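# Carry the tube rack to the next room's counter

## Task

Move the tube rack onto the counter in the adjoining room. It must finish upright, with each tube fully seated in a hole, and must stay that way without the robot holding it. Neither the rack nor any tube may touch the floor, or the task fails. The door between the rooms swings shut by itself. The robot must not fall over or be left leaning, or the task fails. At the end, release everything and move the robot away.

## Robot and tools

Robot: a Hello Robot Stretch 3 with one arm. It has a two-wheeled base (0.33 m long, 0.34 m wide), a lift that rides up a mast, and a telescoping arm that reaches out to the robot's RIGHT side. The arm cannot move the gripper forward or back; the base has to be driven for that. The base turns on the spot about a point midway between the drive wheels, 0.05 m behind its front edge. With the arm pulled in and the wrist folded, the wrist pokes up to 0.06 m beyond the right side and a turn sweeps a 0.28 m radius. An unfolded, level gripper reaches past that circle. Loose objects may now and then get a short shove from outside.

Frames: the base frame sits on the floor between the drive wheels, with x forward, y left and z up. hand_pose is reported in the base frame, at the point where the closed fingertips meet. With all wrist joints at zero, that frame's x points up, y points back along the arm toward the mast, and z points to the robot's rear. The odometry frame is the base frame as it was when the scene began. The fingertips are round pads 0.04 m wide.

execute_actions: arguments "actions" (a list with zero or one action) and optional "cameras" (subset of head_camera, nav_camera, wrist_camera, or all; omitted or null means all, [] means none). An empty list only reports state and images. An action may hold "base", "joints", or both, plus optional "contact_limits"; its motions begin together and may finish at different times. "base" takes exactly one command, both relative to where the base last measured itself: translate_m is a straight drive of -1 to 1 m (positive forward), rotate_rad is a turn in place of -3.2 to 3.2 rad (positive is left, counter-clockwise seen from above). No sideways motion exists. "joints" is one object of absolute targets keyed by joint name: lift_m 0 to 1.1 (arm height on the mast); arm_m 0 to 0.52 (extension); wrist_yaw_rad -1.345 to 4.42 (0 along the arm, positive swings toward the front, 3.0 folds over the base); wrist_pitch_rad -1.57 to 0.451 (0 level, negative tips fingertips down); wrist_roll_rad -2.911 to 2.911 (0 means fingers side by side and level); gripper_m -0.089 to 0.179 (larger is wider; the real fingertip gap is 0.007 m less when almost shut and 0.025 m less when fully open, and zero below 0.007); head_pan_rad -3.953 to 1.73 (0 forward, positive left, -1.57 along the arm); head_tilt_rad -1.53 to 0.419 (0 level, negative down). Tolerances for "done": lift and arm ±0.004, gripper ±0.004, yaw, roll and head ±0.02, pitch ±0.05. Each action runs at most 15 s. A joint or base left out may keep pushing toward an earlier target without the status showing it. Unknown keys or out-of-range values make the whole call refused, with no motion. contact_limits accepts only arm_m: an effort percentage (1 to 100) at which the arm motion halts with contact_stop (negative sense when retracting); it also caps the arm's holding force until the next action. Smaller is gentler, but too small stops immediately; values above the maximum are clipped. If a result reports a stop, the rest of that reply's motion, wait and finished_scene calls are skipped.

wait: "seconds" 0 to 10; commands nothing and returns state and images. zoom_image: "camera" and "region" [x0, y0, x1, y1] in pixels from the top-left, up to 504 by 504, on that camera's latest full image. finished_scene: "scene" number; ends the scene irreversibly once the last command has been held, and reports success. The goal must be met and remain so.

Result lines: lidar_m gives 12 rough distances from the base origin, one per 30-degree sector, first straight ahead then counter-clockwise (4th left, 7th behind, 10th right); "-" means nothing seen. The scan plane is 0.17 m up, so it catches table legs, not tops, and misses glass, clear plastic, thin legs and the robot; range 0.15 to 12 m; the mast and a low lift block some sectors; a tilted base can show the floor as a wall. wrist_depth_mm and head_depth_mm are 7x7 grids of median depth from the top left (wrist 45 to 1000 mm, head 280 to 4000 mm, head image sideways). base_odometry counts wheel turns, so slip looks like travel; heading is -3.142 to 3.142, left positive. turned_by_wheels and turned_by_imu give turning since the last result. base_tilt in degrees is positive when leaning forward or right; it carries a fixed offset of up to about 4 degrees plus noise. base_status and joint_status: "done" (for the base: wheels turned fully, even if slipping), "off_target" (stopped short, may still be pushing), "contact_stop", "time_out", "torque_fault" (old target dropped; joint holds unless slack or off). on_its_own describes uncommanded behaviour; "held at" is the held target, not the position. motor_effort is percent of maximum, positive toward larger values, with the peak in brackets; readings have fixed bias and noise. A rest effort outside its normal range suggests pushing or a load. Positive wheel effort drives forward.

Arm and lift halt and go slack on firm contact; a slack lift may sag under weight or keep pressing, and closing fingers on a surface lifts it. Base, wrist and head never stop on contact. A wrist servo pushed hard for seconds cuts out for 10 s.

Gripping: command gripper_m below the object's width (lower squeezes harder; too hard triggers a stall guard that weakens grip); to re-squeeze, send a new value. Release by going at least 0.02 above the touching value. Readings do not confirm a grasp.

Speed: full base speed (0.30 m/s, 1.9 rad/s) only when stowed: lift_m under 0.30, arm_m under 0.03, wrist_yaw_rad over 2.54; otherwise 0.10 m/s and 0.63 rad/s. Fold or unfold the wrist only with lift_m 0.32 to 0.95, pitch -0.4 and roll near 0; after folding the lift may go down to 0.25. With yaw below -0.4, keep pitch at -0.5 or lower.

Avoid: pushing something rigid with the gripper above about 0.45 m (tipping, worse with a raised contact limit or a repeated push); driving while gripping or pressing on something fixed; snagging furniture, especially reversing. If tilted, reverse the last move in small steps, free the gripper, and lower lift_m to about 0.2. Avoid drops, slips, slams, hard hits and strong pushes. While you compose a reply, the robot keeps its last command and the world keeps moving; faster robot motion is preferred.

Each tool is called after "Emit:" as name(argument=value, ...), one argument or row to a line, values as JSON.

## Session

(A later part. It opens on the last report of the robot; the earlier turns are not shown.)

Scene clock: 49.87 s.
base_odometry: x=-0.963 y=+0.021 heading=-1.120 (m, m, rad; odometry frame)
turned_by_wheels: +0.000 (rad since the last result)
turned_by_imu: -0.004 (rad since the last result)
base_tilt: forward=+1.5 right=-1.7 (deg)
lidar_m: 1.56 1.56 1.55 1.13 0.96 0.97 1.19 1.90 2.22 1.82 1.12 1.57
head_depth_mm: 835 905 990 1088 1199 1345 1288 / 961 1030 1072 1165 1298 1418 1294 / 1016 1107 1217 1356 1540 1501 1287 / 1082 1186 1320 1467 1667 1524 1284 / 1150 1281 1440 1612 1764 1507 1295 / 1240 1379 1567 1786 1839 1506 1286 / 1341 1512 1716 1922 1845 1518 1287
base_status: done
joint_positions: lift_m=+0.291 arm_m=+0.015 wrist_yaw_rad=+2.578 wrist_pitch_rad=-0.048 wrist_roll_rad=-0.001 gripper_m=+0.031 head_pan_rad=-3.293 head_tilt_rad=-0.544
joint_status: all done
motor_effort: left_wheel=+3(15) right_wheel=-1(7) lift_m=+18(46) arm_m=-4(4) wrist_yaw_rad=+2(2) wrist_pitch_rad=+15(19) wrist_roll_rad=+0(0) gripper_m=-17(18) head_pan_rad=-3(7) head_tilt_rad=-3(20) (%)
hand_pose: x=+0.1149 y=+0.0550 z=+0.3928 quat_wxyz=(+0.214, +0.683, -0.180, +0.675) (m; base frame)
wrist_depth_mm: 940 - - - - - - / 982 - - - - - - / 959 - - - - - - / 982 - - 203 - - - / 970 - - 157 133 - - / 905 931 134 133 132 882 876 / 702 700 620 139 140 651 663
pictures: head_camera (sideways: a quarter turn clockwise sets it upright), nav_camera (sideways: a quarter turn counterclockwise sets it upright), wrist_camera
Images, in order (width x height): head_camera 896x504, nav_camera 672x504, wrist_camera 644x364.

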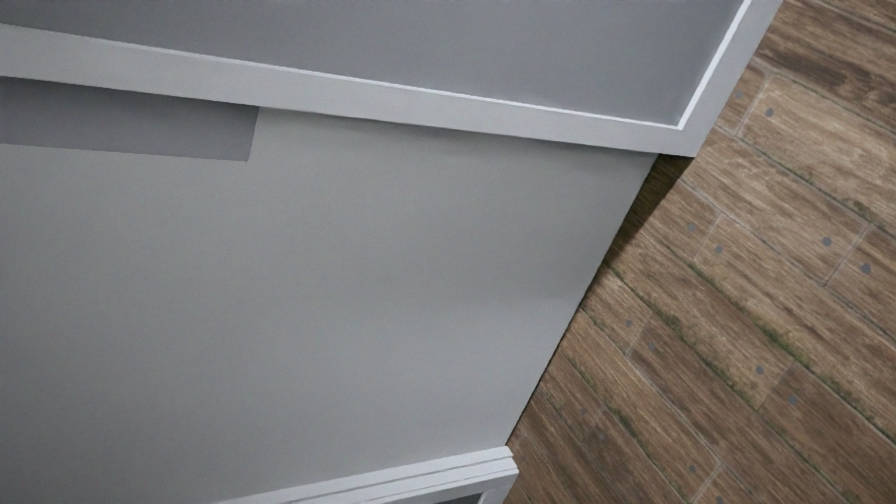

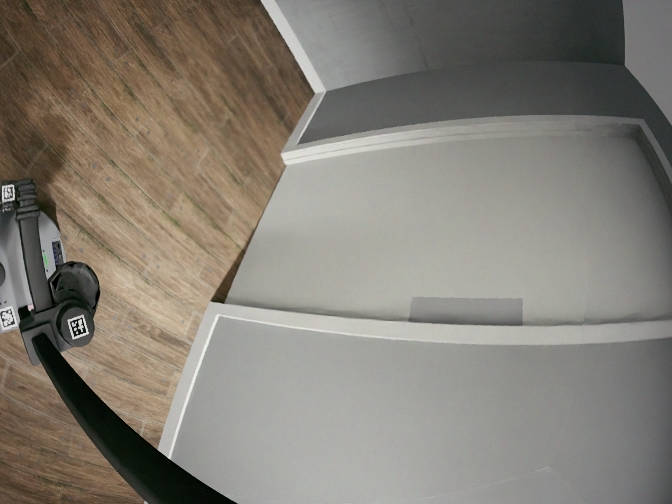

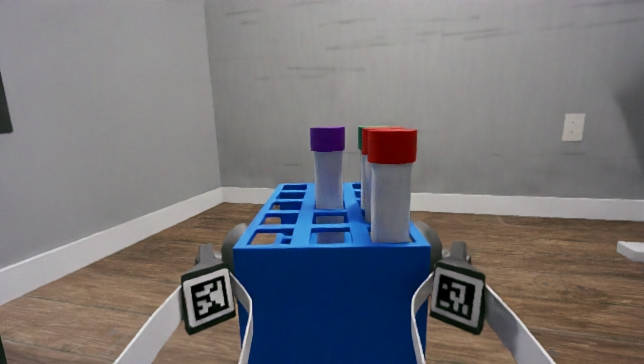

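Emit:
execute_actions(
  actions=[
    {"base": {"translate_m": -1.0}, "joints": {"head_pan_rad": -3.14, "head_tilt_rad": -1.0}},
  ],
  cameras=["nav_camera", "wrist_camera"],
)

Scene clock: 56.57 s.
base_odometry: x=-1.399 y=+0.921 heading=-1.120 (m, m, rad; odometry frame)
turned_by_wheels: +0.000 (rad since the last result)
turned_by_imu: -0.004 (rad since the last result)
base_tilt: forward=+1.5 right=-1.8 (deg)
lidar_m: 2.57 2.25 0.52 0.37 0.33 0.32 0.37 0.64 1.52 1.76 2.28 1.92
head_depth_mm: 322 366 425 505 626 803 1097 / 348 401 472 574 733 919 - / 380 443 532 667 892 - - / 418 495 609 792 1136 - - / 462 560 710 977 1315 1249 - / 521 649 858 1276 1333 1219 - / 595 766 1028 1353 1342 1214 1124
base_status: done
joint_positions: lift_m=+0.291 arm_m=+0.015 wrist_yaw_rad=+2.578 wrist_pitch_rad=-0.048 wrist_roll_rad=-0.001 gripper_m=+0.031 head_pan_rad=-3.147 head_tilt_rad=-0.988
joint_status: all done
motor_effort: left_wheel=+4(11) right_wheel=-2(7) lift_m=+18(18) arm_m=-4(3) wrist_yaw_rad=+3(2) wrist_pitch_rad=+15(15) wrist_roll_rad=+0(0) gripper_m=-18(18) head_pan_rad=+3(15) head_tilt_rad=-4(25) (%)
hand_pose: x=+0.1149 y=+0.0550 z=+0.3928 quat_wxyz=(+0.214, +0.683, -0.180, +0.675) (m; base frame)
wrist_depth_mm: 356 385 628 - - - - / 367 385 617 - - - - / 370 392 629 - - - - / 375 400 627 202 - - - / 375 414 553 157 133 - - / 378 425 135 134 133 876 868 / 379 439 501 139 140 655 661
pictures: nav_camera (sideways: a quarter turn counterclockwise sets it upright), wrist_camera
Images, in order (width x height): nav_camera 672x504, wrist_camera 644x364.

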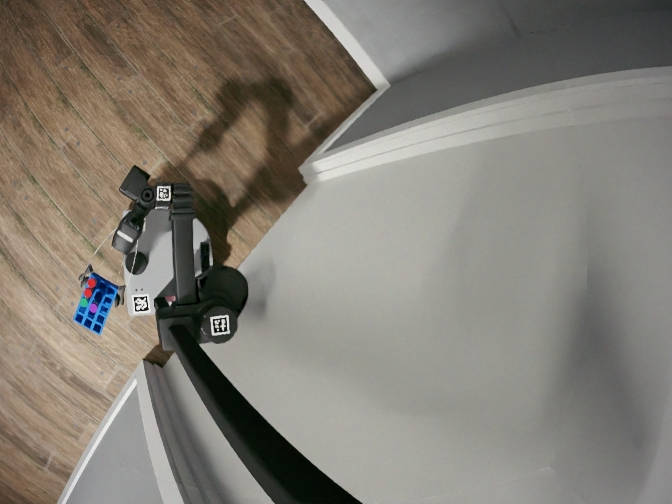

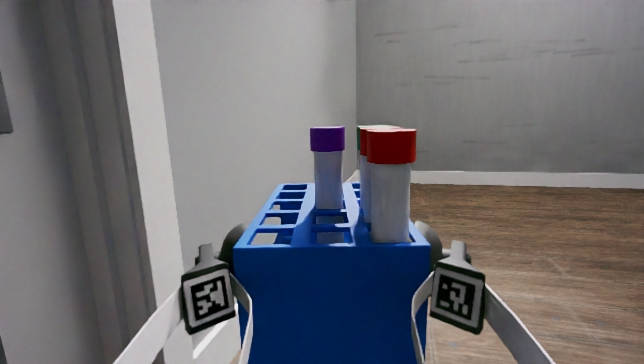

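Emit:
execute_actions(
  actions=[
    {"base": {"rotate_rad": -0.79}},
  ],
  cameras=["nav_camera", "wrist_camera"],
)

Scene clock: 58.77 s.
base_odometry: x=-1.399 y=+0.921 heading=-1.910 (m, m, rad; odometry frame)
turned_by_wheels: -0.790 (rad since the last result)
turned_by_imu: -0.786 (rad since the last result)
base_tilt: forward=+1.5 right=-1.7 (deg)
lidar_m: 2.28 1.91 2.35 1.04 0.37 0.34 0.32 0.34 0.46 0.96 1.58 2.13
head_depth_mm: 299 356 439 576 781 1044 1102 / 302 355 439 571 827 1109 - / 301 355 437 571 822 - - / 301 354 436 570 820 - - / 300 353 436 566 814 1196 - / 300 352 433 565 810 1189 - / 299 351 432 561 806 1185 1125
base_status: done
joint_positions: lift_m=+0.291 arm_m=+0.015 wrist_yaw_rad=+2.578 wrist_pitch_rad=-0.048 wrist_roll_rad=-0.001 gripper_m=+0.031 head_pan_rad=-3.146 head_tilt_rad=-0.988
joint_status: not commanded
motor_effort: left_wheel=+4(15) right_wheel=-1(7) lift_m=+18(18) arm_m=-3(4) wrist_yaw_rad=+3(3) wrist_pitch_rad=+15(15) wrist_roll_rad=+0(0) gripper_m=-18(17) head_pan_rad=+2(2) head_tilt_rad=-5(4) (%)
hand_pose: x=+0.1149 y=+0.0550 z=+0.3928 quat_wxyz=(+0.214, +0.683, -0.180, +0.675) (m; base frame)
wrist_depth_mm: - - - - - - - / - - - - - - - / - - - - - - - / - - - 203 - - - / - - - 157 133 - - / 838 959 134 134 133 883 863 / 698 704 637 139 140 658 667
pictures: nav_camera (sideways: a quarter turn counterclockwise sets it upright), wrist_camera
Images, in order (width x height): nav_camera 672x504, wrist_camera 644x364.

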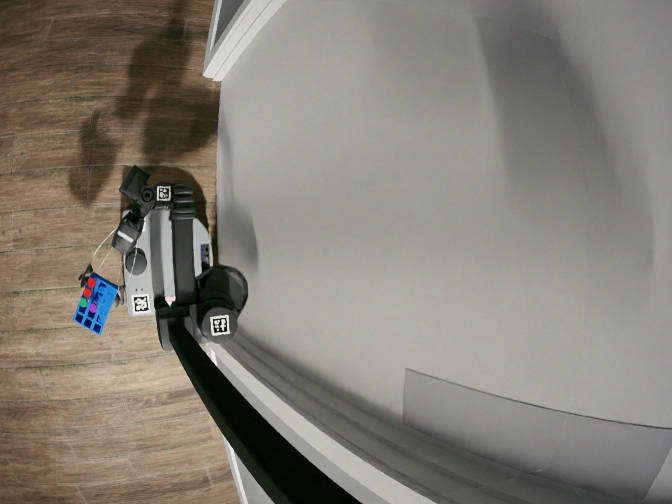

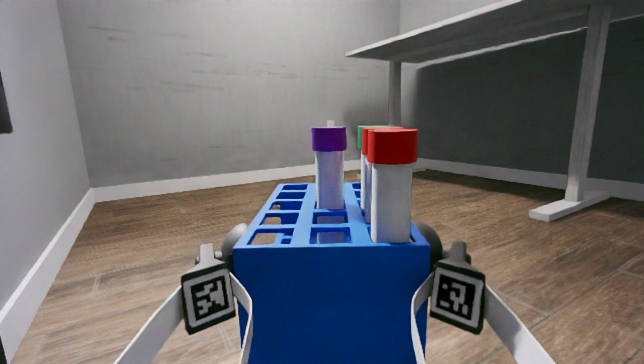

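Emit:
execute_actions(
  actions=[
    {"base": {"translate_m": -0.048}},
  ],
  cameras=["nav_camera"],
)

Scene clock: 60.60 s.
base_odometry: x=-1.383 y=+0.967 heading=-1.909 (m, m, rad; odometry frame)
turned_by_wheels: +0.000 (rad since the last result)
turned_by_imu: +0.000 (rad since the last result)
base_tilt: forward=+1.5 right=-1.7 (deg)
lidar_m: 2.33 1.97 2.35 0.83 0.34 0.29 0.28 0.29 0.39 0.78 1.58 2.13
head_depth_mm: - 302 369 482 696 899 1103 / - 302 367 480 694 1012 - / - 300 366 478 689 - - / - 300 364 476 685 - - / - 303 364 474 679 993 - / - 302 363 473 676 1173 - / - 302 361 470 674 1176 1117
base_status: done
joint_positions: lift_m=+0.291 arm_m=+0.015 wrist_yaw_rad=+2.578 wrist_pitch_rad=-0.048 wrist_roll_rad=-0.001 gripper_m=+0.031 head_pan_rad=-3.146 head_tilt_rad=-0.989
joint_status: not commanded
motor_effort: left_wheel=+3(14) right_wheel=-1(8) lift_m=+17(18) arm_m=-3(4) wrist_yaw_rad=+2(2) wrist_pitch_rad=+15(15) wrist_roll_rad=+0(0) gripper_m=-17(18) head_pan_rad=+2(3) head_tilt_rad=-4(4) (%)
hand_pose: x=+0.1149 y=+0.0550 z=+0.3928 quat_wxyz=(+0.214, +0.683, -0.180, +0.675) (m; base frame)
wrist_depth_mm: - - - - - - - / - - - - - - - / - - - - - - - / 986 - - 203 - - - / 887 - - 157 133 - - / 817 947 134 134 133 869 866 / 684 712 634 139 140 660 666
pictures: nav_camera (sideways: a quarter turn counterclockwise sets it upright)
Images, in order (width x height): nav_camera 672x504.

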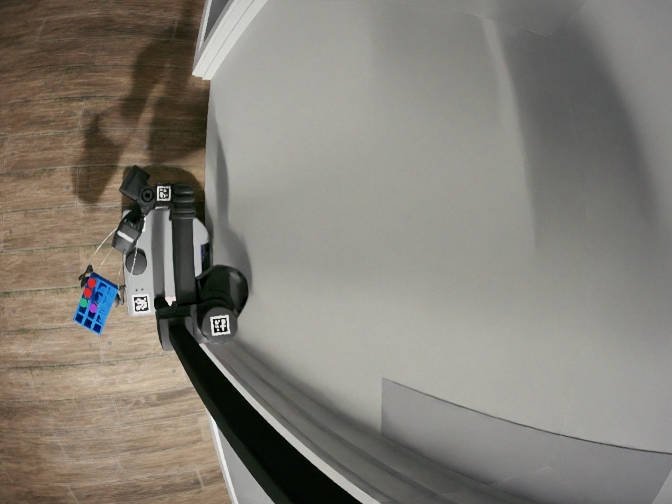

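Emit:
execute_actions(
  actions=[
    {"base": {"translate_m": -0.62}, "joints": {"head_pan_rad": -3.93, "head_tilt_rad": -0.45}},
  ],
)

Scene clock: 64.93 s.
base_odometry: x=-1.177 y=+1.551 heading=-1.909 (m, m, rad; odometry frame)
turned_by_wheels: +0.000 (rad since the last result)
turned_by_imu: -0.002 (rad since the last result)
base_tilt: forward=+1.4 right=-1.6 (deg)
lidar_m: 2.56 0.39 0.39 1.09 1.68 1.91 0.30 0.26 0.26 0.31 0.53 2.15
head_depth_mm: - - - - - - - / - - - - - - - / 2436 2411 2102 2316 2028 1647 1346 / 2284 2396 2321 2484 2051 1623 1363 / 2083 2282 2460 2512 2035 1635 1356 / 1933 2054 2225 2359 2046 1635 1362 / 1785 1909 2022 2173 2061 1626 1356
base_status: done
joint_positions: lift_m=+0.291 arm_m=+0.015 wrist_yaw_rad=+2.578 wrist_pitch_rad=-0.049 wrist_roll_rad=-0.001 gripper_m=+0.031 head_pan_rad=-3.923 head_tilt_rad=-0.457
joint_status: all done
motor_effort: left_wheel=+4(29) right_wheel=-2(19) lift_m=+18(18) arm_m=-4(4) wrist_yaw_rad=+2(3) wrist_pitch_rad=+15(15) wrist_roll_rad=+0(0) gripper_m=-18(18) head_pan_rad=-3(34) head_tilt_rad=+2(26) (%)
hand_pose: x=+0.1149 y=+0.0550 z=+0.3928 quat_wxyz=(+0.214, +0.683, -0.180, +0.675) (m; base frame)
wrist_depth_mm: - - 907 478 451 - - / - - 956 495 467 - - / - - - 452 451 - - / - - - 226 502 - - / - - - 157 133 - - / 947 943 134 133 133 894 883 / 722 714 640 139 140 664 666
pictures: head_camera (sideways: a quarter turn clockwise sets it upright), nav_camera (sideways: a quarter turn counterclockwise sets it upright), wrist_camera
Images, in order (width x height): head_camera 896x504, nav_camera 672x504, wrist_camera 644x364.

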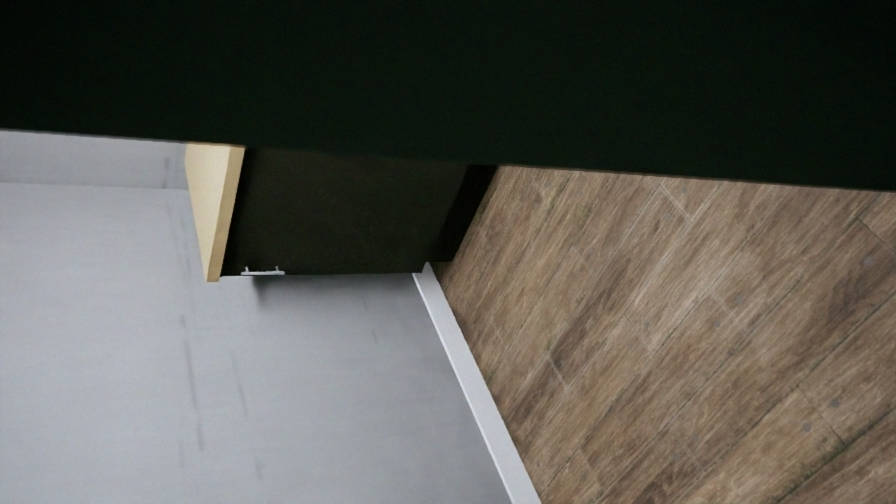

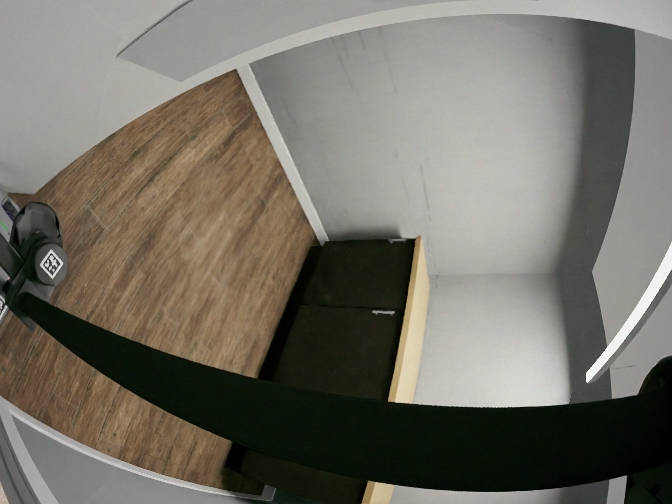

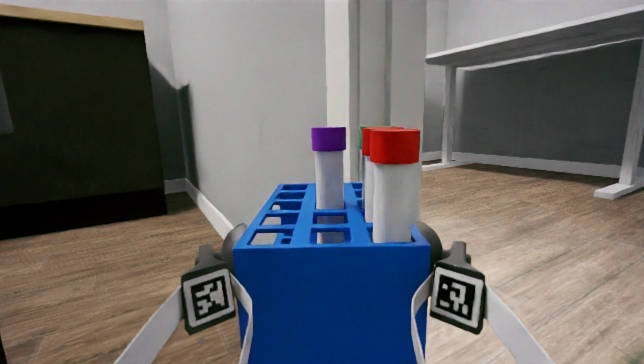

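Emit:
execute_actions(
  actions=[
    {"base": {"rotate_rad": 1.86}, "joints": {"arm_m": 0.0, "head_tilt_rad": -1.15}},
  ],
)

Scene clock: 73.40 s.
base_odometry: x=-1.177 y=+1.551 heading=-0.049 (m, m, rad; odometry frame)
turned_by_wheels: +1.860 (rad since the last result)
turned_by_imu: +1.848 (rad since the last result)
base_tilt: forward=+1.5 right=-1.6 (deg)
lidar_m: 1.62 1.89 0.30 0.23 0.23 0.24 0.35 1.78 2.94 2.55 0.39 0.59
head_depth_mm: - - 324 413 631 1191 1127 / - - - 477 710 1186 974 / - - - - 890 1196 1102 / - 299 368 521 - - 1124 / - 304 394 587 - - - / - 317 424 657 1244 - - / - 332 459 741 1266 1190 1104
base_status: done
joint_positions: lift_m=+0.291 arm_m=+0.000 wrist_yaw_rad=+2.579 wrist_pitch_rad=-0.050 wrist_roll_rad=-0.001 gripper_m=+0.031 head_pan_rad=-3.925 head_tilt_rad=-1.139
joint_status: all done
motor_effort: left_wheel=+2(26) right_wheel=-2(33) lift_m=+19(19) arm_m=-3(5) wrist_yaw_rad=+2(2) wrist_pitch_rad=+16(16) wrist_roll_rad=+0(0) gripper_m=-18(18) head_pan_rad=-2(3) head_tilt_rad=-4(30) (%)
hand_pose: x=+0.1145 y=+0.0702 z=+0.3924 quat_wxyz=(+0.214, +0.684, -0.179, +0.675) (m; base frame)
wrist_depth_mm: 228 271 347 - - - - / 229 273 352 - - - - / 232 279 362 - - - - / 235 281 364 202 - - - / 236 288 332 157 134 - - / 240 288 135 134 133 876 872 / 245 284 345 139 140 655 664
pictures: head_camera (sideways: a quarter turn clockwise sets it upright), nav_camera (sideways: a quarter turn counterclockwise sets it upright), wrist_camera
Images, in order (width x height): head_camera 896x504, nav_camera 672x504, wrist_camera 644x364.

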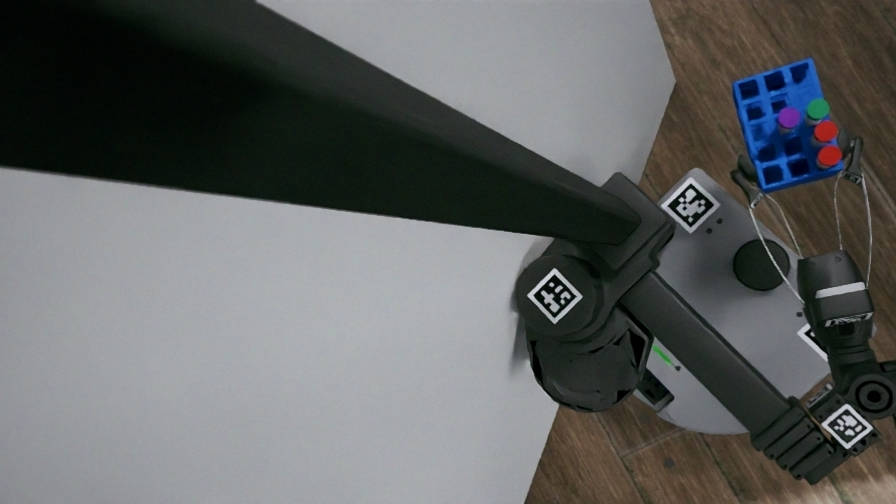

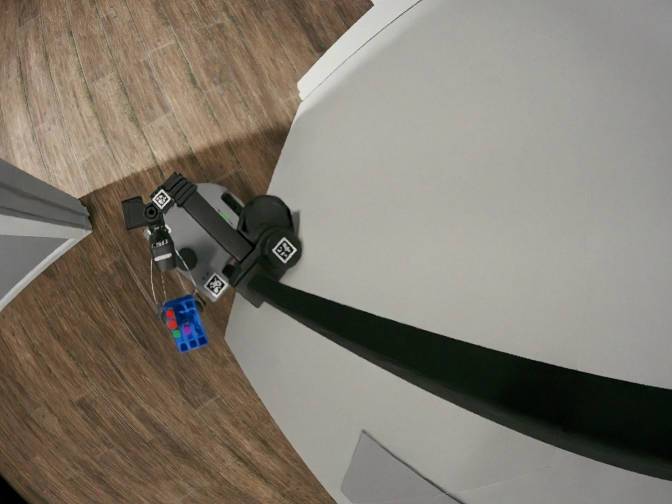

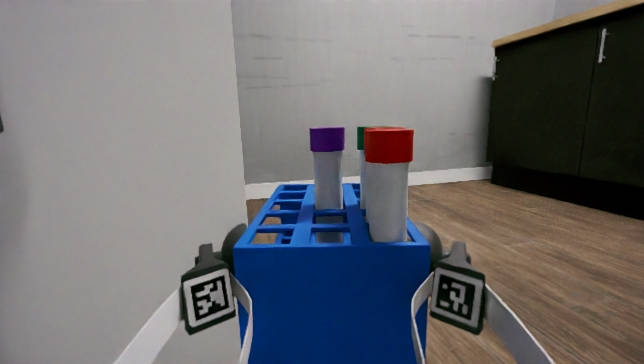

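Emit:
zoom_image(
  camera="head_camera",
  region=[470, 140, 790, 460],
)

Region (470, 140, 790, 460) of head_camera's 896x504 image, scaled by 1.575, with more detail than that image has.

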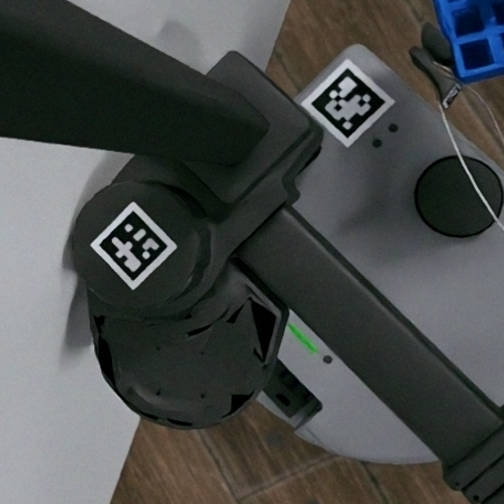

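Emit:
execute_actions(
  actions=[
    {"base": {"translate_m": 0.5}, "joints": {"lift_m": 0.6, "wrist_yaw_rad": 1.45, "head_pan_rad": -0.26, "head_tilt_rad": -0.3}},
  ],
)

Scene clock: 81.53 s.
base_odometry: x=-0.678 y=+1.527 heading=-0.049 (m, m, rad; odometry frame)
turned_by_wheels: +0.000 (rad since the last result)
turned_by_imu: -0.001 (rad since the last result)
base_tilt: forward=+1.6 right=-1.7 (deg)
lidar_m: 1.14 1.33 1.70 1.71 1.98 2.01 0.77 0.41 0.42 0.42 0.49 0.86
head_depth_mm: 1333 1352 1343 1347 1345 1353 1363 / 1519 1609 1699 1681 1684 1730 1528 / 1510 1605 1692 1189 1243 1339 1438 / 1515 1598 1685 1197 1236 1329 1450 / 1507 1602 1679 1194 1242 1344 1445 / 1515 1599 1693 1194 1243 1343 1453 / 1513 1596 1683 1195 1236 1331 1449
base_status: done
joint_positions: lift_m=+0.599 arm_m=+0.000 wrist_yaw_rad=+1.453 wrist_pitch_rad=-0.050 wrist_roll_rad=-0.001 gripper_m=+0.031 head_pan_rad=-0.267 head_tilt_rad=-0.308
joint_status: all done
motor_effort: left_wheel=+1(22) right_wheel=+0(20) lift_m=+52(55) arm_m=-2(3) wrist_yaw_rad=-3(9) wrist_pitch_rad=+16(16) wrist_roll_rad=+0(0) gripper_m=-17(17) head_pan_rad=+3(36) head_tilt_rad=+3(28) (%)
hand_pose: x=+0.2316 y=-0.1753 z=+0.7012 quat_wxyz=(+0.541, +0.483, -0.516, +0.456) (m; base frame)
wrist_depth_mm: - - - - - 794 442 / - - - - - 779 439 / - - - - - 776 437 / - - - 203 - 769 438 / - - - 157 133 765 433 / - - 134 134 133 693 432 / - - - 139 140 803 437
pictures: head_camera (sideways: a quarter turn clockwise sets it upright), nav_camera (sideways: a quarter turn counterclockwise sets it upright), wrist_camera
Images, in order (width x height): head_camera 896x504, nav_camera 672x504, wrist_camera 644x364.

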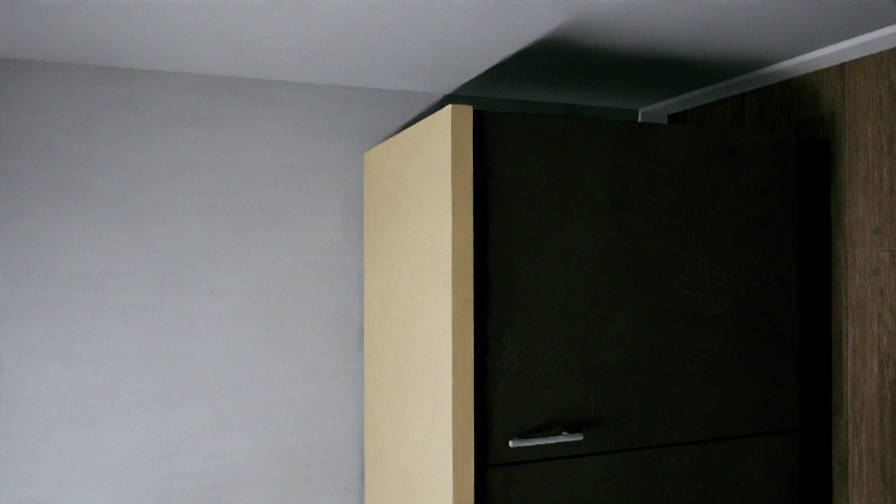

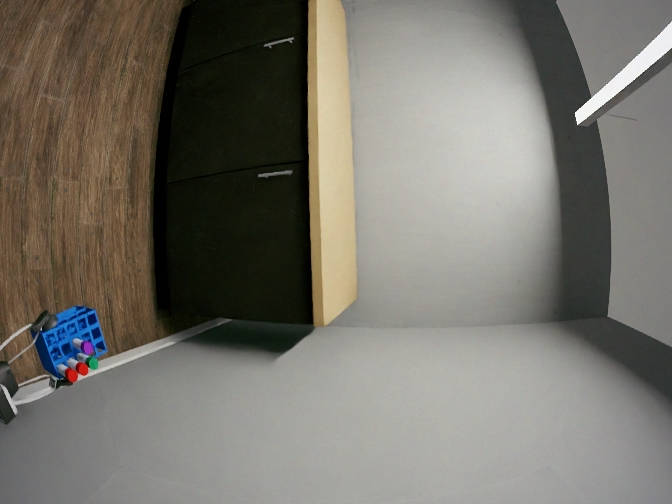

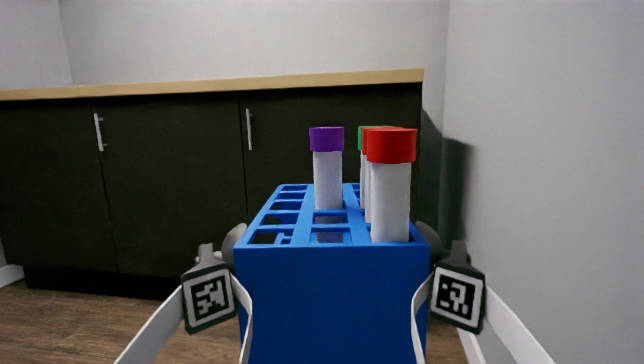

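Emit:
execute_actions(
  actions=[
    {"base": {"translate_m": 0.4}, "joints": {"lift_m": 0.905, "arm_m": 0.12, "head_pan_rad": -0.6, "head_tilt_rad": -0.5}},
  ],
)

Scene clock: 89.50 s.
base_odometry: x=-0.278 y=+1.507 heading=-0.049 (m, m, rad; odometry frame)
turned_by_wheels: +0.000 (rad since the last result)
turned_by_imu: -0.002 (rad since the last result)
base_tilt: forward=+1.5 right=-1.7 (deg)
lidar_m: 0.76 0.88 1.54 1.60 1.86 2.40 1.06 0.61 0.53 0.53 0.61 0.76
head_depth_mm: 770 805 849 867 404 415 1079 / 903 949 1012 1052 428 1163 1271 / 1086 1158 1237 1190 479 1478 1322 / 1235 1342 1391 870 970 1111 1297 / 1196 1301 1086 848 931 1055 1239 / 1165 1256 1086 827 894 1007 1146 / 1129 1215 1091 797 859 962 1095
base_status: done
joint_positions: lift_m=+0.904 arm_m=+0.120 wrist_yaw_rad=+1.452 wrist_pitch_rad=-0.050 wrist_roll_rad=-0.001 gripper_m=+0.031 head_pan_rad=-0.593 head_tilt_rad=-0.494
joint_status: all done
motor_effort: left_wheel=+0(8) right_wheel=+0(3) lift_m=+52(52) arm_m=+2(1) wrist_yaw_rad=-2(3) wrist_pitch_rad=+16(16) wrist_roll_rad=+0(0) gripper_m=-18(18) head_pan_rad=-3(22) head_tilt_rad=-2(13) (%)
hand_pose: x=+0.2315 y=-0.2948 z=+1.0062 quat_wxyz=(+0.541, +0.482, -0.516, +0.456) (m; base frame)
wrist_depth_mm: - - - - - 746 421 / - - - - - 737 420 / - - - - - 744 418 / 960 917 901 202 612 738 418 / 807 754 689 157 133 728 423 / 865 789 135 134 133 650 416 / 902 841 756 139 140 761 418
pictures: head_camera (sideways: a quarter turn clockwise sets it upright), nav_camera (sideways: a quarter turn counterclockwise sets it upright), wrist_camera
Images, in order (width x height): head_camera 896x504, nav_camera 672x504, wrist_camera 644x364.

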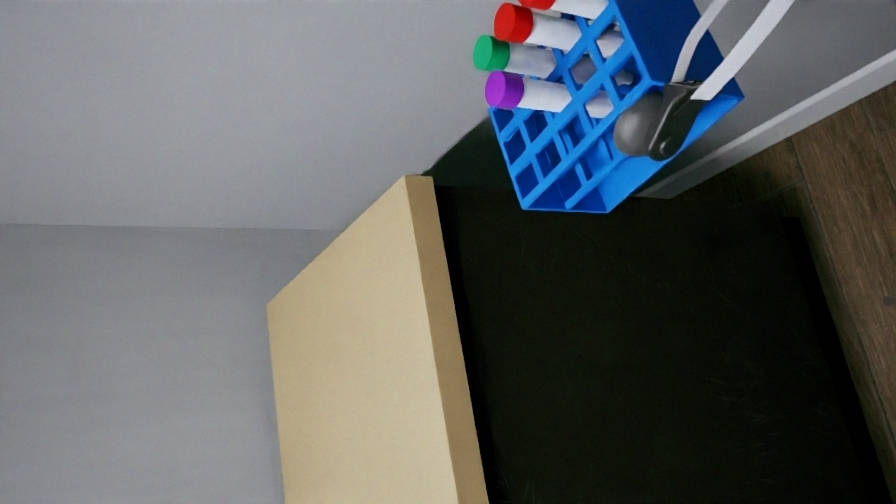

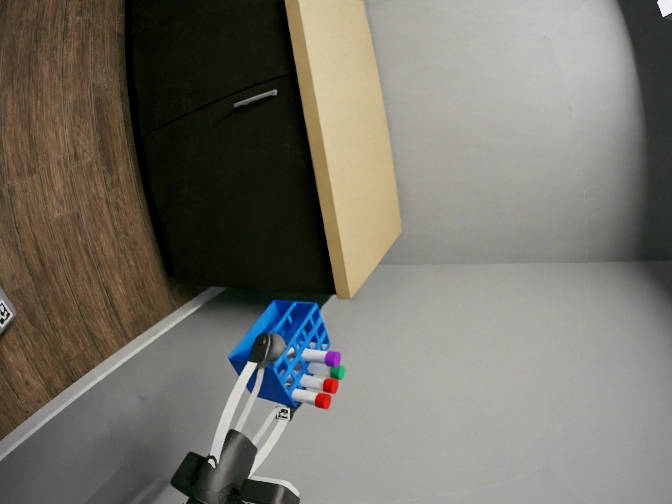

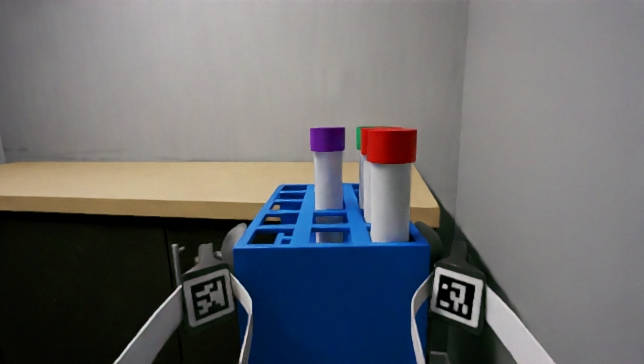

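Emit:
execute_actions(
  actions=[
    {"base": {"rotate_rad": 1.32}, "joints": {"arm_m": 0.44, "wrist_yaw_rad": 0.68, "head_pan_rad": -1.5, "head_tilt_rad": -0.45}},
  ],
)

Scene clock: 93.27 s.
base_odometry: x=-0.278 y=+1.507 heading=+1.271 (m, m, rad; odometry frame)
turned_by_wheels: +1.320 (rad since the last result)
turned_by_imu: +1.315 (rad since the last result)
base_tilt: forward=+1.5 right=-1.6 (deg)
lidar_m: 1.60 1.67 2.30 2.00 0.74 0.55 0.53 0.55 0.76 0.76 0.79 1.09
head_depth_mm: 1141 1230 1300 - 883 977 1113 / 1155 1247 1329 816 884 989 1125 / 1167 1260 1316 806 893 1007 1147 / 1171 1275 1310 814 902 1014 1159 / 1176 1273 799 811 918 1023 1175 / 1191 1291 1214 856 919 1036 1193 / 1201 1290 1215 864 933 1057 1263
base_status: done
joint_positions: lift_m=+0.904 arm_m=+0.440 wrist_yaw_rad=+0.681 wrist_pitch_rad=-0.050 wrist_roll_rad=-0.001 gripper_m=+0.031 head_pan_rad=-1.493 head_tilt_rad=-0.458
joint_status: all done
motor_effort: left_wheel=-2(8) right_wheel=+2(6) lift_m=+52(52) arm_m=+2(3) wrist_yaw_rad=+0(3) wrist_pitch_rad=+16(16) wrist_roll_rad=+0(0) gripper_m=-18(17) head_pan_rad=-3(38) head_tilt_rad=+2(7) (%)
hand_pose: x=+0.1389 y=-0.7825 z=+1.0062 quat_wxyz=(+0.673, +0.253, -0.660, +0.219) (m; base frame)
wrist_depth_mm: - - - 906 736 600 510 / - - - 955 761 615 520 / - - - 941 717 633 540 / - 907 868 204 608 624 556 / 936 474 461 157 133 441 431 / - 339 134 134 133 305 301 / - 425 219 138 140 227 230
pictures: head_camera (sideways: a quarter turn clockwise sets it upright), nav_camera (sideways: a quarter turn counterclockwise sets it upright), wrist_camera
Images, in order (width x height): head_camera 896x504, nav_camera 672x504, wrist_camera 644x364.

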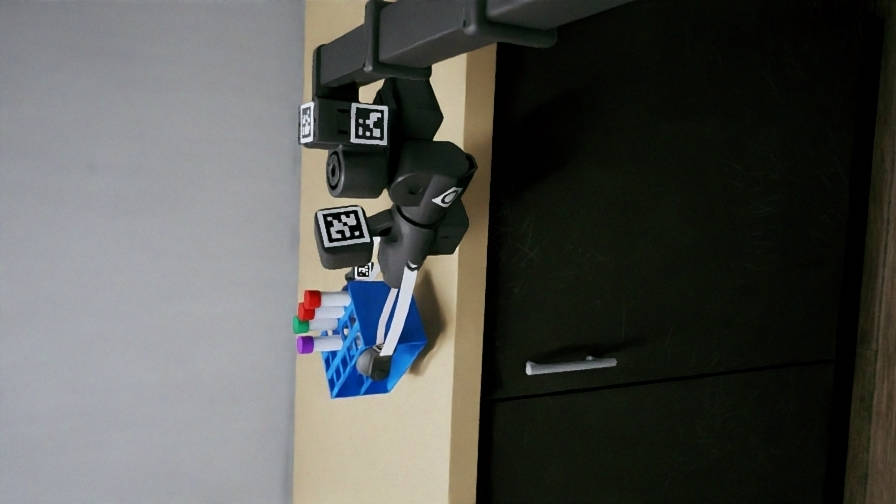

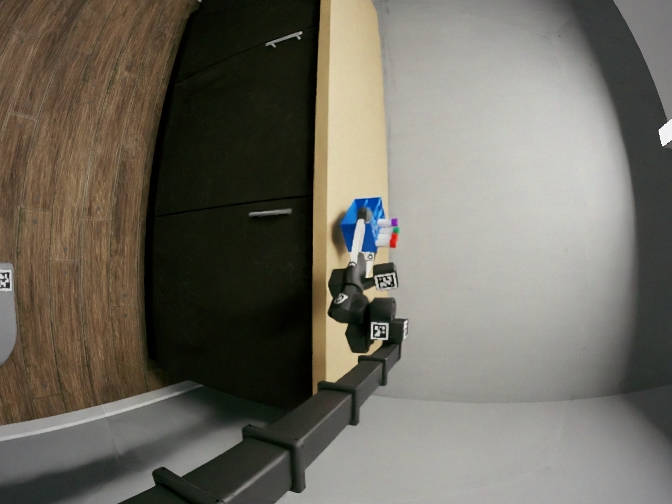

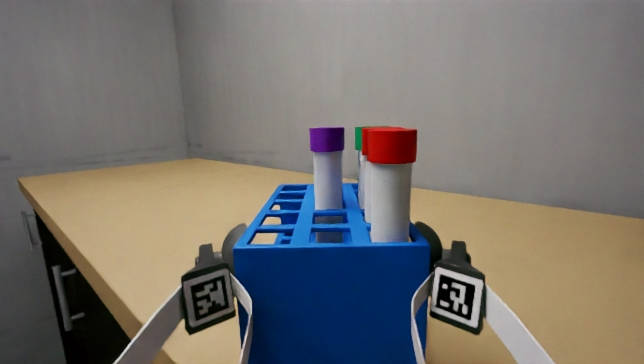

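Emit:
execute_actions(
  actions=[
    {"joints": {"arm_m": 0.51, "wrist_yaw_rad": -0.035, "lift_m": 0.887, "head_pan_rad": -1.6}},
  ],
  cameras=["head_camera", "wrist_camera"],
)

Scene clock: 95.47 s.
base_odometry: x=-0.278 y=+1.507 heading=+1.271 (m, m, rad; odometry frame)
turned_by_wheels: +0.000 (rad since the last result)
turned_by_imu: -0.001 (rad since the last result)
base_tilt: forward=+1.5 right=-1.6 (deg)
lidar_m: 1.60 1.66 2.30 1.99 0.74 0.55 0.53 0.55 0.76 0.76 0.79 1.09
head_depth_mm: 1172 1278 1348 852 - - 1280 / 1173 1274 1300 - 916 1018 1159 / 1173 1269 1324 814 899 1015 1156 / 1167 1261 1308 813 900 1018 1156 / 1168 1260 1213 842 897 1007 1152 / 1167 1255 1216 840 886 1009 1151 / 1160 1261 1210 841 895 1003 1150
base_status: not commanded
joint_positions: lift_m=+0.888 arm_m=+0.510 wrist_yaw_rad=-0.031 wrist_pitch_rad=-0.050 wrist_roll_rad=-0.001 gripper_m=+0.031 head_pan_rad=-1.593 head_tilt_rad=-0.458
joint_status: all done
motor_effort: left_wheel=-2(2) right_wheel=+2(3) lift_m=+18(45) arm_m=+2(1) wrist_yaw_rad=-4(6) wrist_pitch_rad=+16(16) wrist_roll_rad=+0(0) gripper_m=-17(17) head_pan_rad=-3(10) head_tilt_rad=+1(3) (%)
hand_pose: x=-0.0295 y=-0.9092 z=+0.9894 quat_wxyz=(+0.707, +0.007, -0.706, -0.029) (m; base frame)
wrist_depth_mm: 584 589 582 587 578 580 568 / 609 609 601 600 596 589 576 / 634 620 624 610 605 608 600 / 643 638 642 203 544 635 608 / 437 427 414 157 133 395 427 / 290 289 135 133 132 273 270 / 220 217 196 139 140 204 208
pictures: head_camera (sideways: a quarter turn clockwise sets it upright), wrist_camera
Images, in order (width x height): head_camera 896x504, wrist_camera 644x364.

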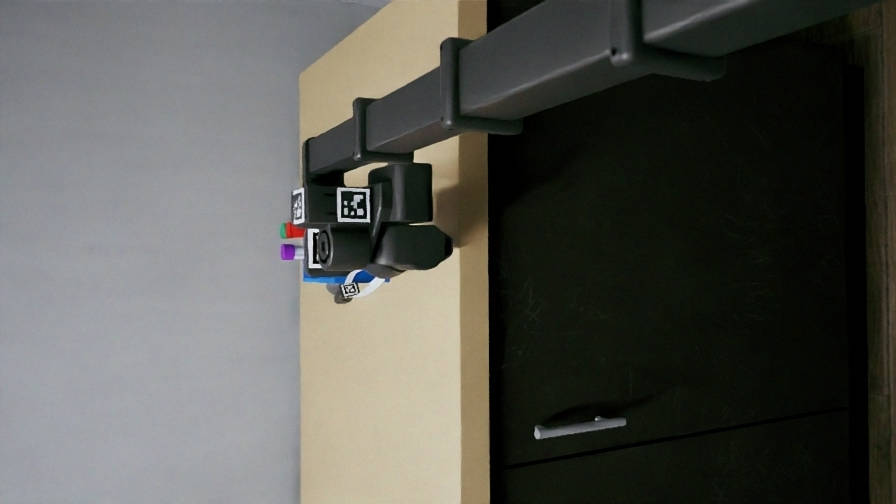

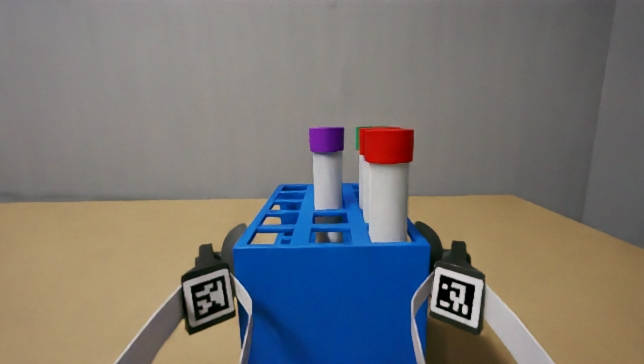

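Emit:
execute_actions(
  actions=[
    {"joints": {"lift_m": 0.874, "wrist_pitch_rad": -0.045}},
  ],
  cameras=["head_camera", "wrist_camera"],
)

Scene clock: 97.00 s.
base_odometry: x=-0.278 y=+1.507 heading=+1.271 (m, m, rad; odometry frame)
turned_by_wheels: +0.000 (rad since the last result)
turned_by_imu: +0.000 (rad since the last result)
base_tilt: forward=+1.5 right=-1.6 (deg)
lidar_m: 1.60 1.66 2.30 2.00 0.74 0.55 0.53 0.55 0.76 0.76 0.79 1.09
head_depth_mm: 1168 1276 1353 857 - - 1272 / 1176 1266 1257 - 913 1017 1165 / 1170 1275 1328 815 898 1013 1164 / 1159 1264 1320 808 899 1013 1162 / 1163 1259 1219 844 901 1014 1148 / 1165 1266 1218 841 883 1008 1145 / 1162 1257 1214 844 894 1009 1146
base_status: not commanded
joint_positions: lift_m=+0.875 arm_m=+0.510 wrist_yaw_rad=-0.031 wrist_pitch_rad=-0.072 wrist_roll_rad=-0.001 gripper_m=+0.031 head_pan_rad=-1.593 head_tilt_rad=-0.458
joint_status: all done
motor_effort: left_wheel=-3(2) right_wheel=+2(2) lift_m=+16(17) arm_m=+2(2) wrist_yaw_rad=-4(4) wrist_pitch_rad=+14(14) wrist_roll_rad=+0(0) gripper_m=-18(18) head_pan_rad=-3(2) head_tilt_rad=+2(2) (%)
hand_pose: x=-0.0294 y=-0.9083 z=+0.9710 quat_wxyz=(+0.707, +0.015, -0.706, -0.037) (m; base frame)
wrist_depth_mm: 597 582 584 575 576 571 563 / 609 606 603 603 601 589 588 / 629 617 625 616 604 607 605 / 648 642 630 203 452 576 604 / 367 361 355 157 133 336 329 / 252 249 134 133 133 236 233 / 192 191 172 139 141 179 181
pictures: head_camera (sideways: a quarter turn clockwise sets it upright), wrist_camera
Images, in order (width x height): head_camera 896x504, wrist_camera 644x364.

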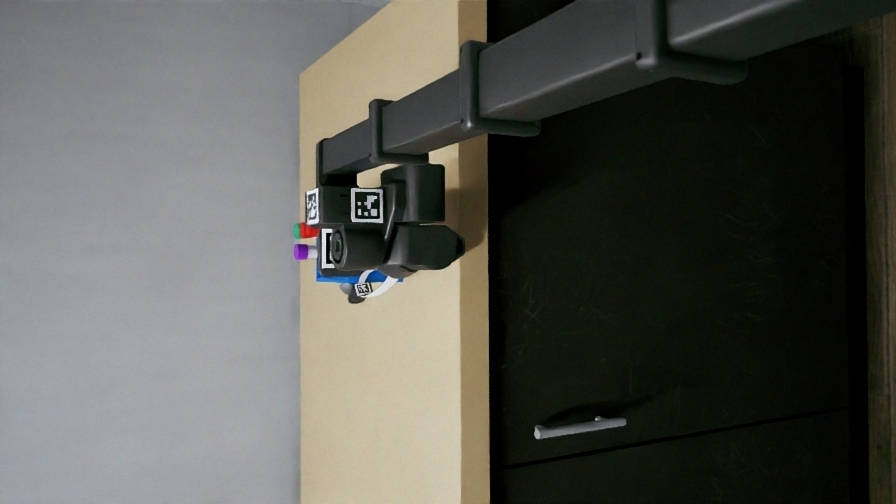

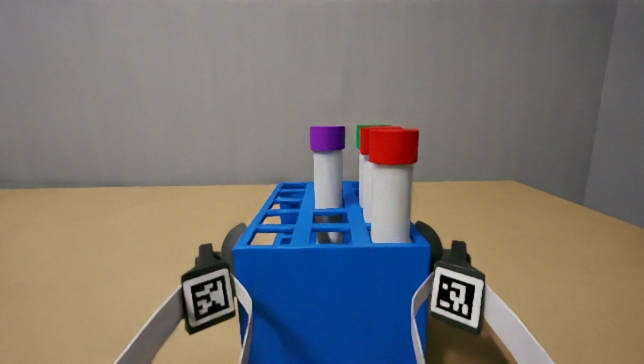

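Emit:
execute_actions(
  actions=[
    {"joints": {"gripper_m": 0.13, "wrist_pitch_rad": -0.05}},
  ],
  cameras=["wrist_camera"],
)

Scene clock: 98.57 s.
base_odometry: x=-0.278 y=+1.507 heading=+1.271 (m, m, rad; odometry frame)
turned_by_wheels: +0.000 (rad since the last result)
turned_by_imu: +0.000 (rad since the last result)
base_tilt: forward=+1.5 right=-1.7 (deg)
lidar_m: 1.60 1.66 2.29 1.99 0.74 0.55 0.53 0.55 0.76 0.76 0.78 1.09
head_depth_mm: 1165 1268 1356 853 - - 1266 / 1172 1267 1255 - 917 1010 1161 / 1170 1256 1335 815 901 1013 1163 / 1165 1260 1326 809 901 1012 1155 / 1169 1265 1222 843 902 1006 1149 / 1161 1257 1203 843 877 1010 1157 / 1156 1251 1210 843 893 1003 1148
base_status: not commanded
joint_positions: lift_m=+0.875 arm_m=+0.510 wrist_yaw_rad=-0.032 wrist_pitch_rad=-0.072 wrist_roll_rad=-0.001 gripper_m=+0.130 head_pan_rad=-1.593 head_tilt_rad=-0.458
joint_status: all done
motor_effort: left_wheel=-2(2) right_wheel=+2(2) lift_m=+16(16) arm_m=+2(2) wrist_yaw_rad=-3(4) wrist_pitch_rad=+12(14) wrist_roll_rad=+0(0) gripper_m=+0(79) head_pan_rad=-3(3) head_tilt_rad=+2(2) (%)
hand_pose: x=-0.0295 y=-0.9083 z=+0.9710 quat_wxyz=(+0.707, +0.014, -0.706, -0.037) (m; base frame)
wrist_depth_mm: 586 581 576 578 564 572 566 / 610 607 595 600 594 591 579 / 632 633 635 611 608 613 604 / 630 639 637 202 453 624 615 / 367 359 349 158 136 361 329 / 252 258 136 133 134 - 235 / 192 181 158 138 140 175 181
pictures: wrist_camera
Images, in order (width x height): wrist_camera 644x364.

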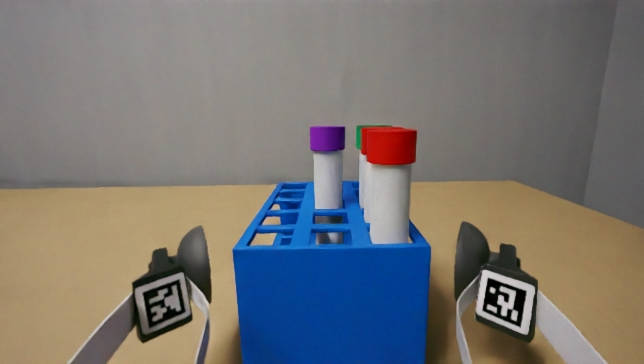

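Emit:
execute_actions(
  actions=[
    {"joints": {"arm_m": 0.03, "head_tilt_rad": -0.35}},
  ],
)

Scene clock: 103.53 s.
base_odometry: x=-0.278 y=+1.507 heading=+1.271 (m, m, rad; odometry frame)
turned_by_wheels: +0.000 (rad since the last result)
turned_by_imu: -0.001 (rad since the last result)
base_tilt: forward=+1.5 right=-1.7 (deg)
lidar_m: 1.60 1.67 2.30 2.00 0.74 0.55 0.53 0.55 0.76 0.76 0.79 1.09
head_depth_mm: 1180 1260 1361 1007 843 920 998 / 1181 1257 1333 1004 841 918 990 / 1172 1251 1333 1013 839 904 - / 1177 1256 1331 905 836 905 - / 1177 1256 1334 1008 834 912 1008 / 1172 1254 1342 1012 833 910 1004 / 1168 1250 1334 1016 833 915 999
base_status: not commanded
joint_positions: lift_m=+0.875 arm_m=+0.030 wrist_yaw_rad=-0.033 wrist_pitch_rad=-0.072 wrist_roll_rad=-0.001 gripper_m=+0.130 head_pan_rad=-1.593 head_tilt_rad=-0.359
joint_status: all done
motor_effort: left_wheel=-2(2) right_wheel=+3(2) lift_m=+16(16) arm_m=-3(7) wrist_yaw_rad=-1(4) wrist_pitch_rad=+12(12) wrist_roll_rad=+0(0) gripper_m=+0(0) head_pan_rad=-3(3) head_tilt_rad=+2(12) (%)
hand_pose: x=-0.0299 y=-0.4291 z=+0.9710 quat_wxyz=(+0.707, +0.014, -0.706, -0.037) (m; base frame)
wrist_depth_mm: - - - - - 896 596 / - - - - - 914 600 / - - - - - 937 600 / 693 670 640 617 604 693 603 / 519 519 517 517 513 481 597 / 548 540 539 540 533 - 595 / 566 568 553 560 552 546 574
pictures: head_camera (sideways: a quarter turn clockwise sets it upright), nav_camera (sideways: a quarter turn counterclockwise sets it upright), wrist_camera
Images, in order (width x height): head_camera 896x504, nav_camera 672x504, wrist_camera 644x364.

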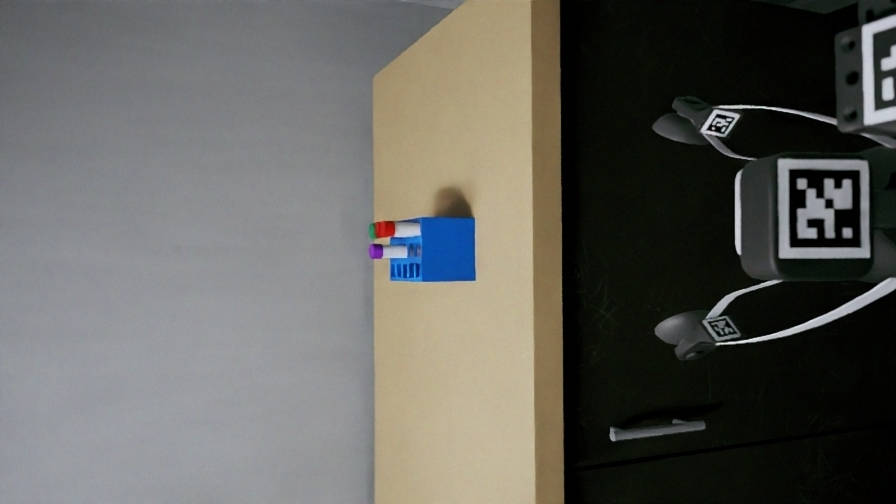

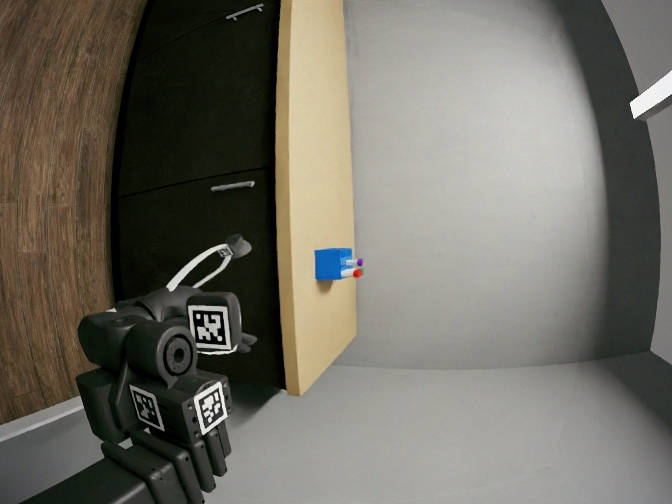

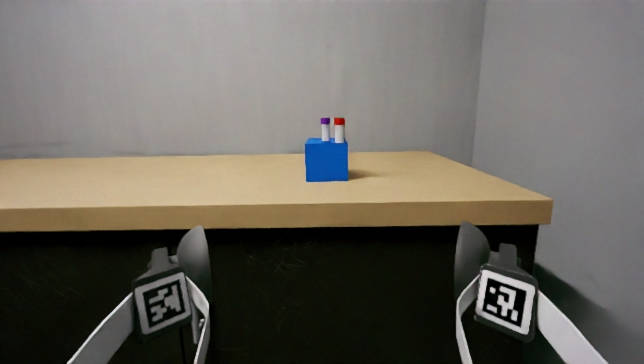

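Emit:
zoom_image(
  camera="wrist_camera",
  region=[285, 100, 375, 190],
)

Emit:
zoom_image(
  camera="head_camera",
  region=[350, 190, 490, 310],
)

Region (285, 100, 375, 190) of wrist_camera's 644x364 image, scaled by 5.600.

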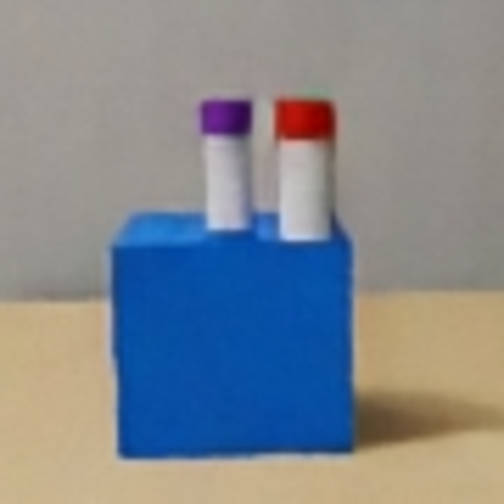

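Region (350, 190, 490, 310) of head_camera's 896x504 image, scaled by 3.600, with more detail than that image has; it fills the top 432 rows of this view, and the rest is white.

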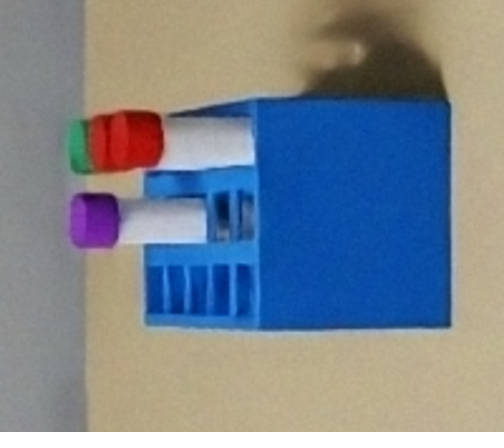

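Emit:
finished_scene(
  scene=2,
)

The scene is finished: the task was done.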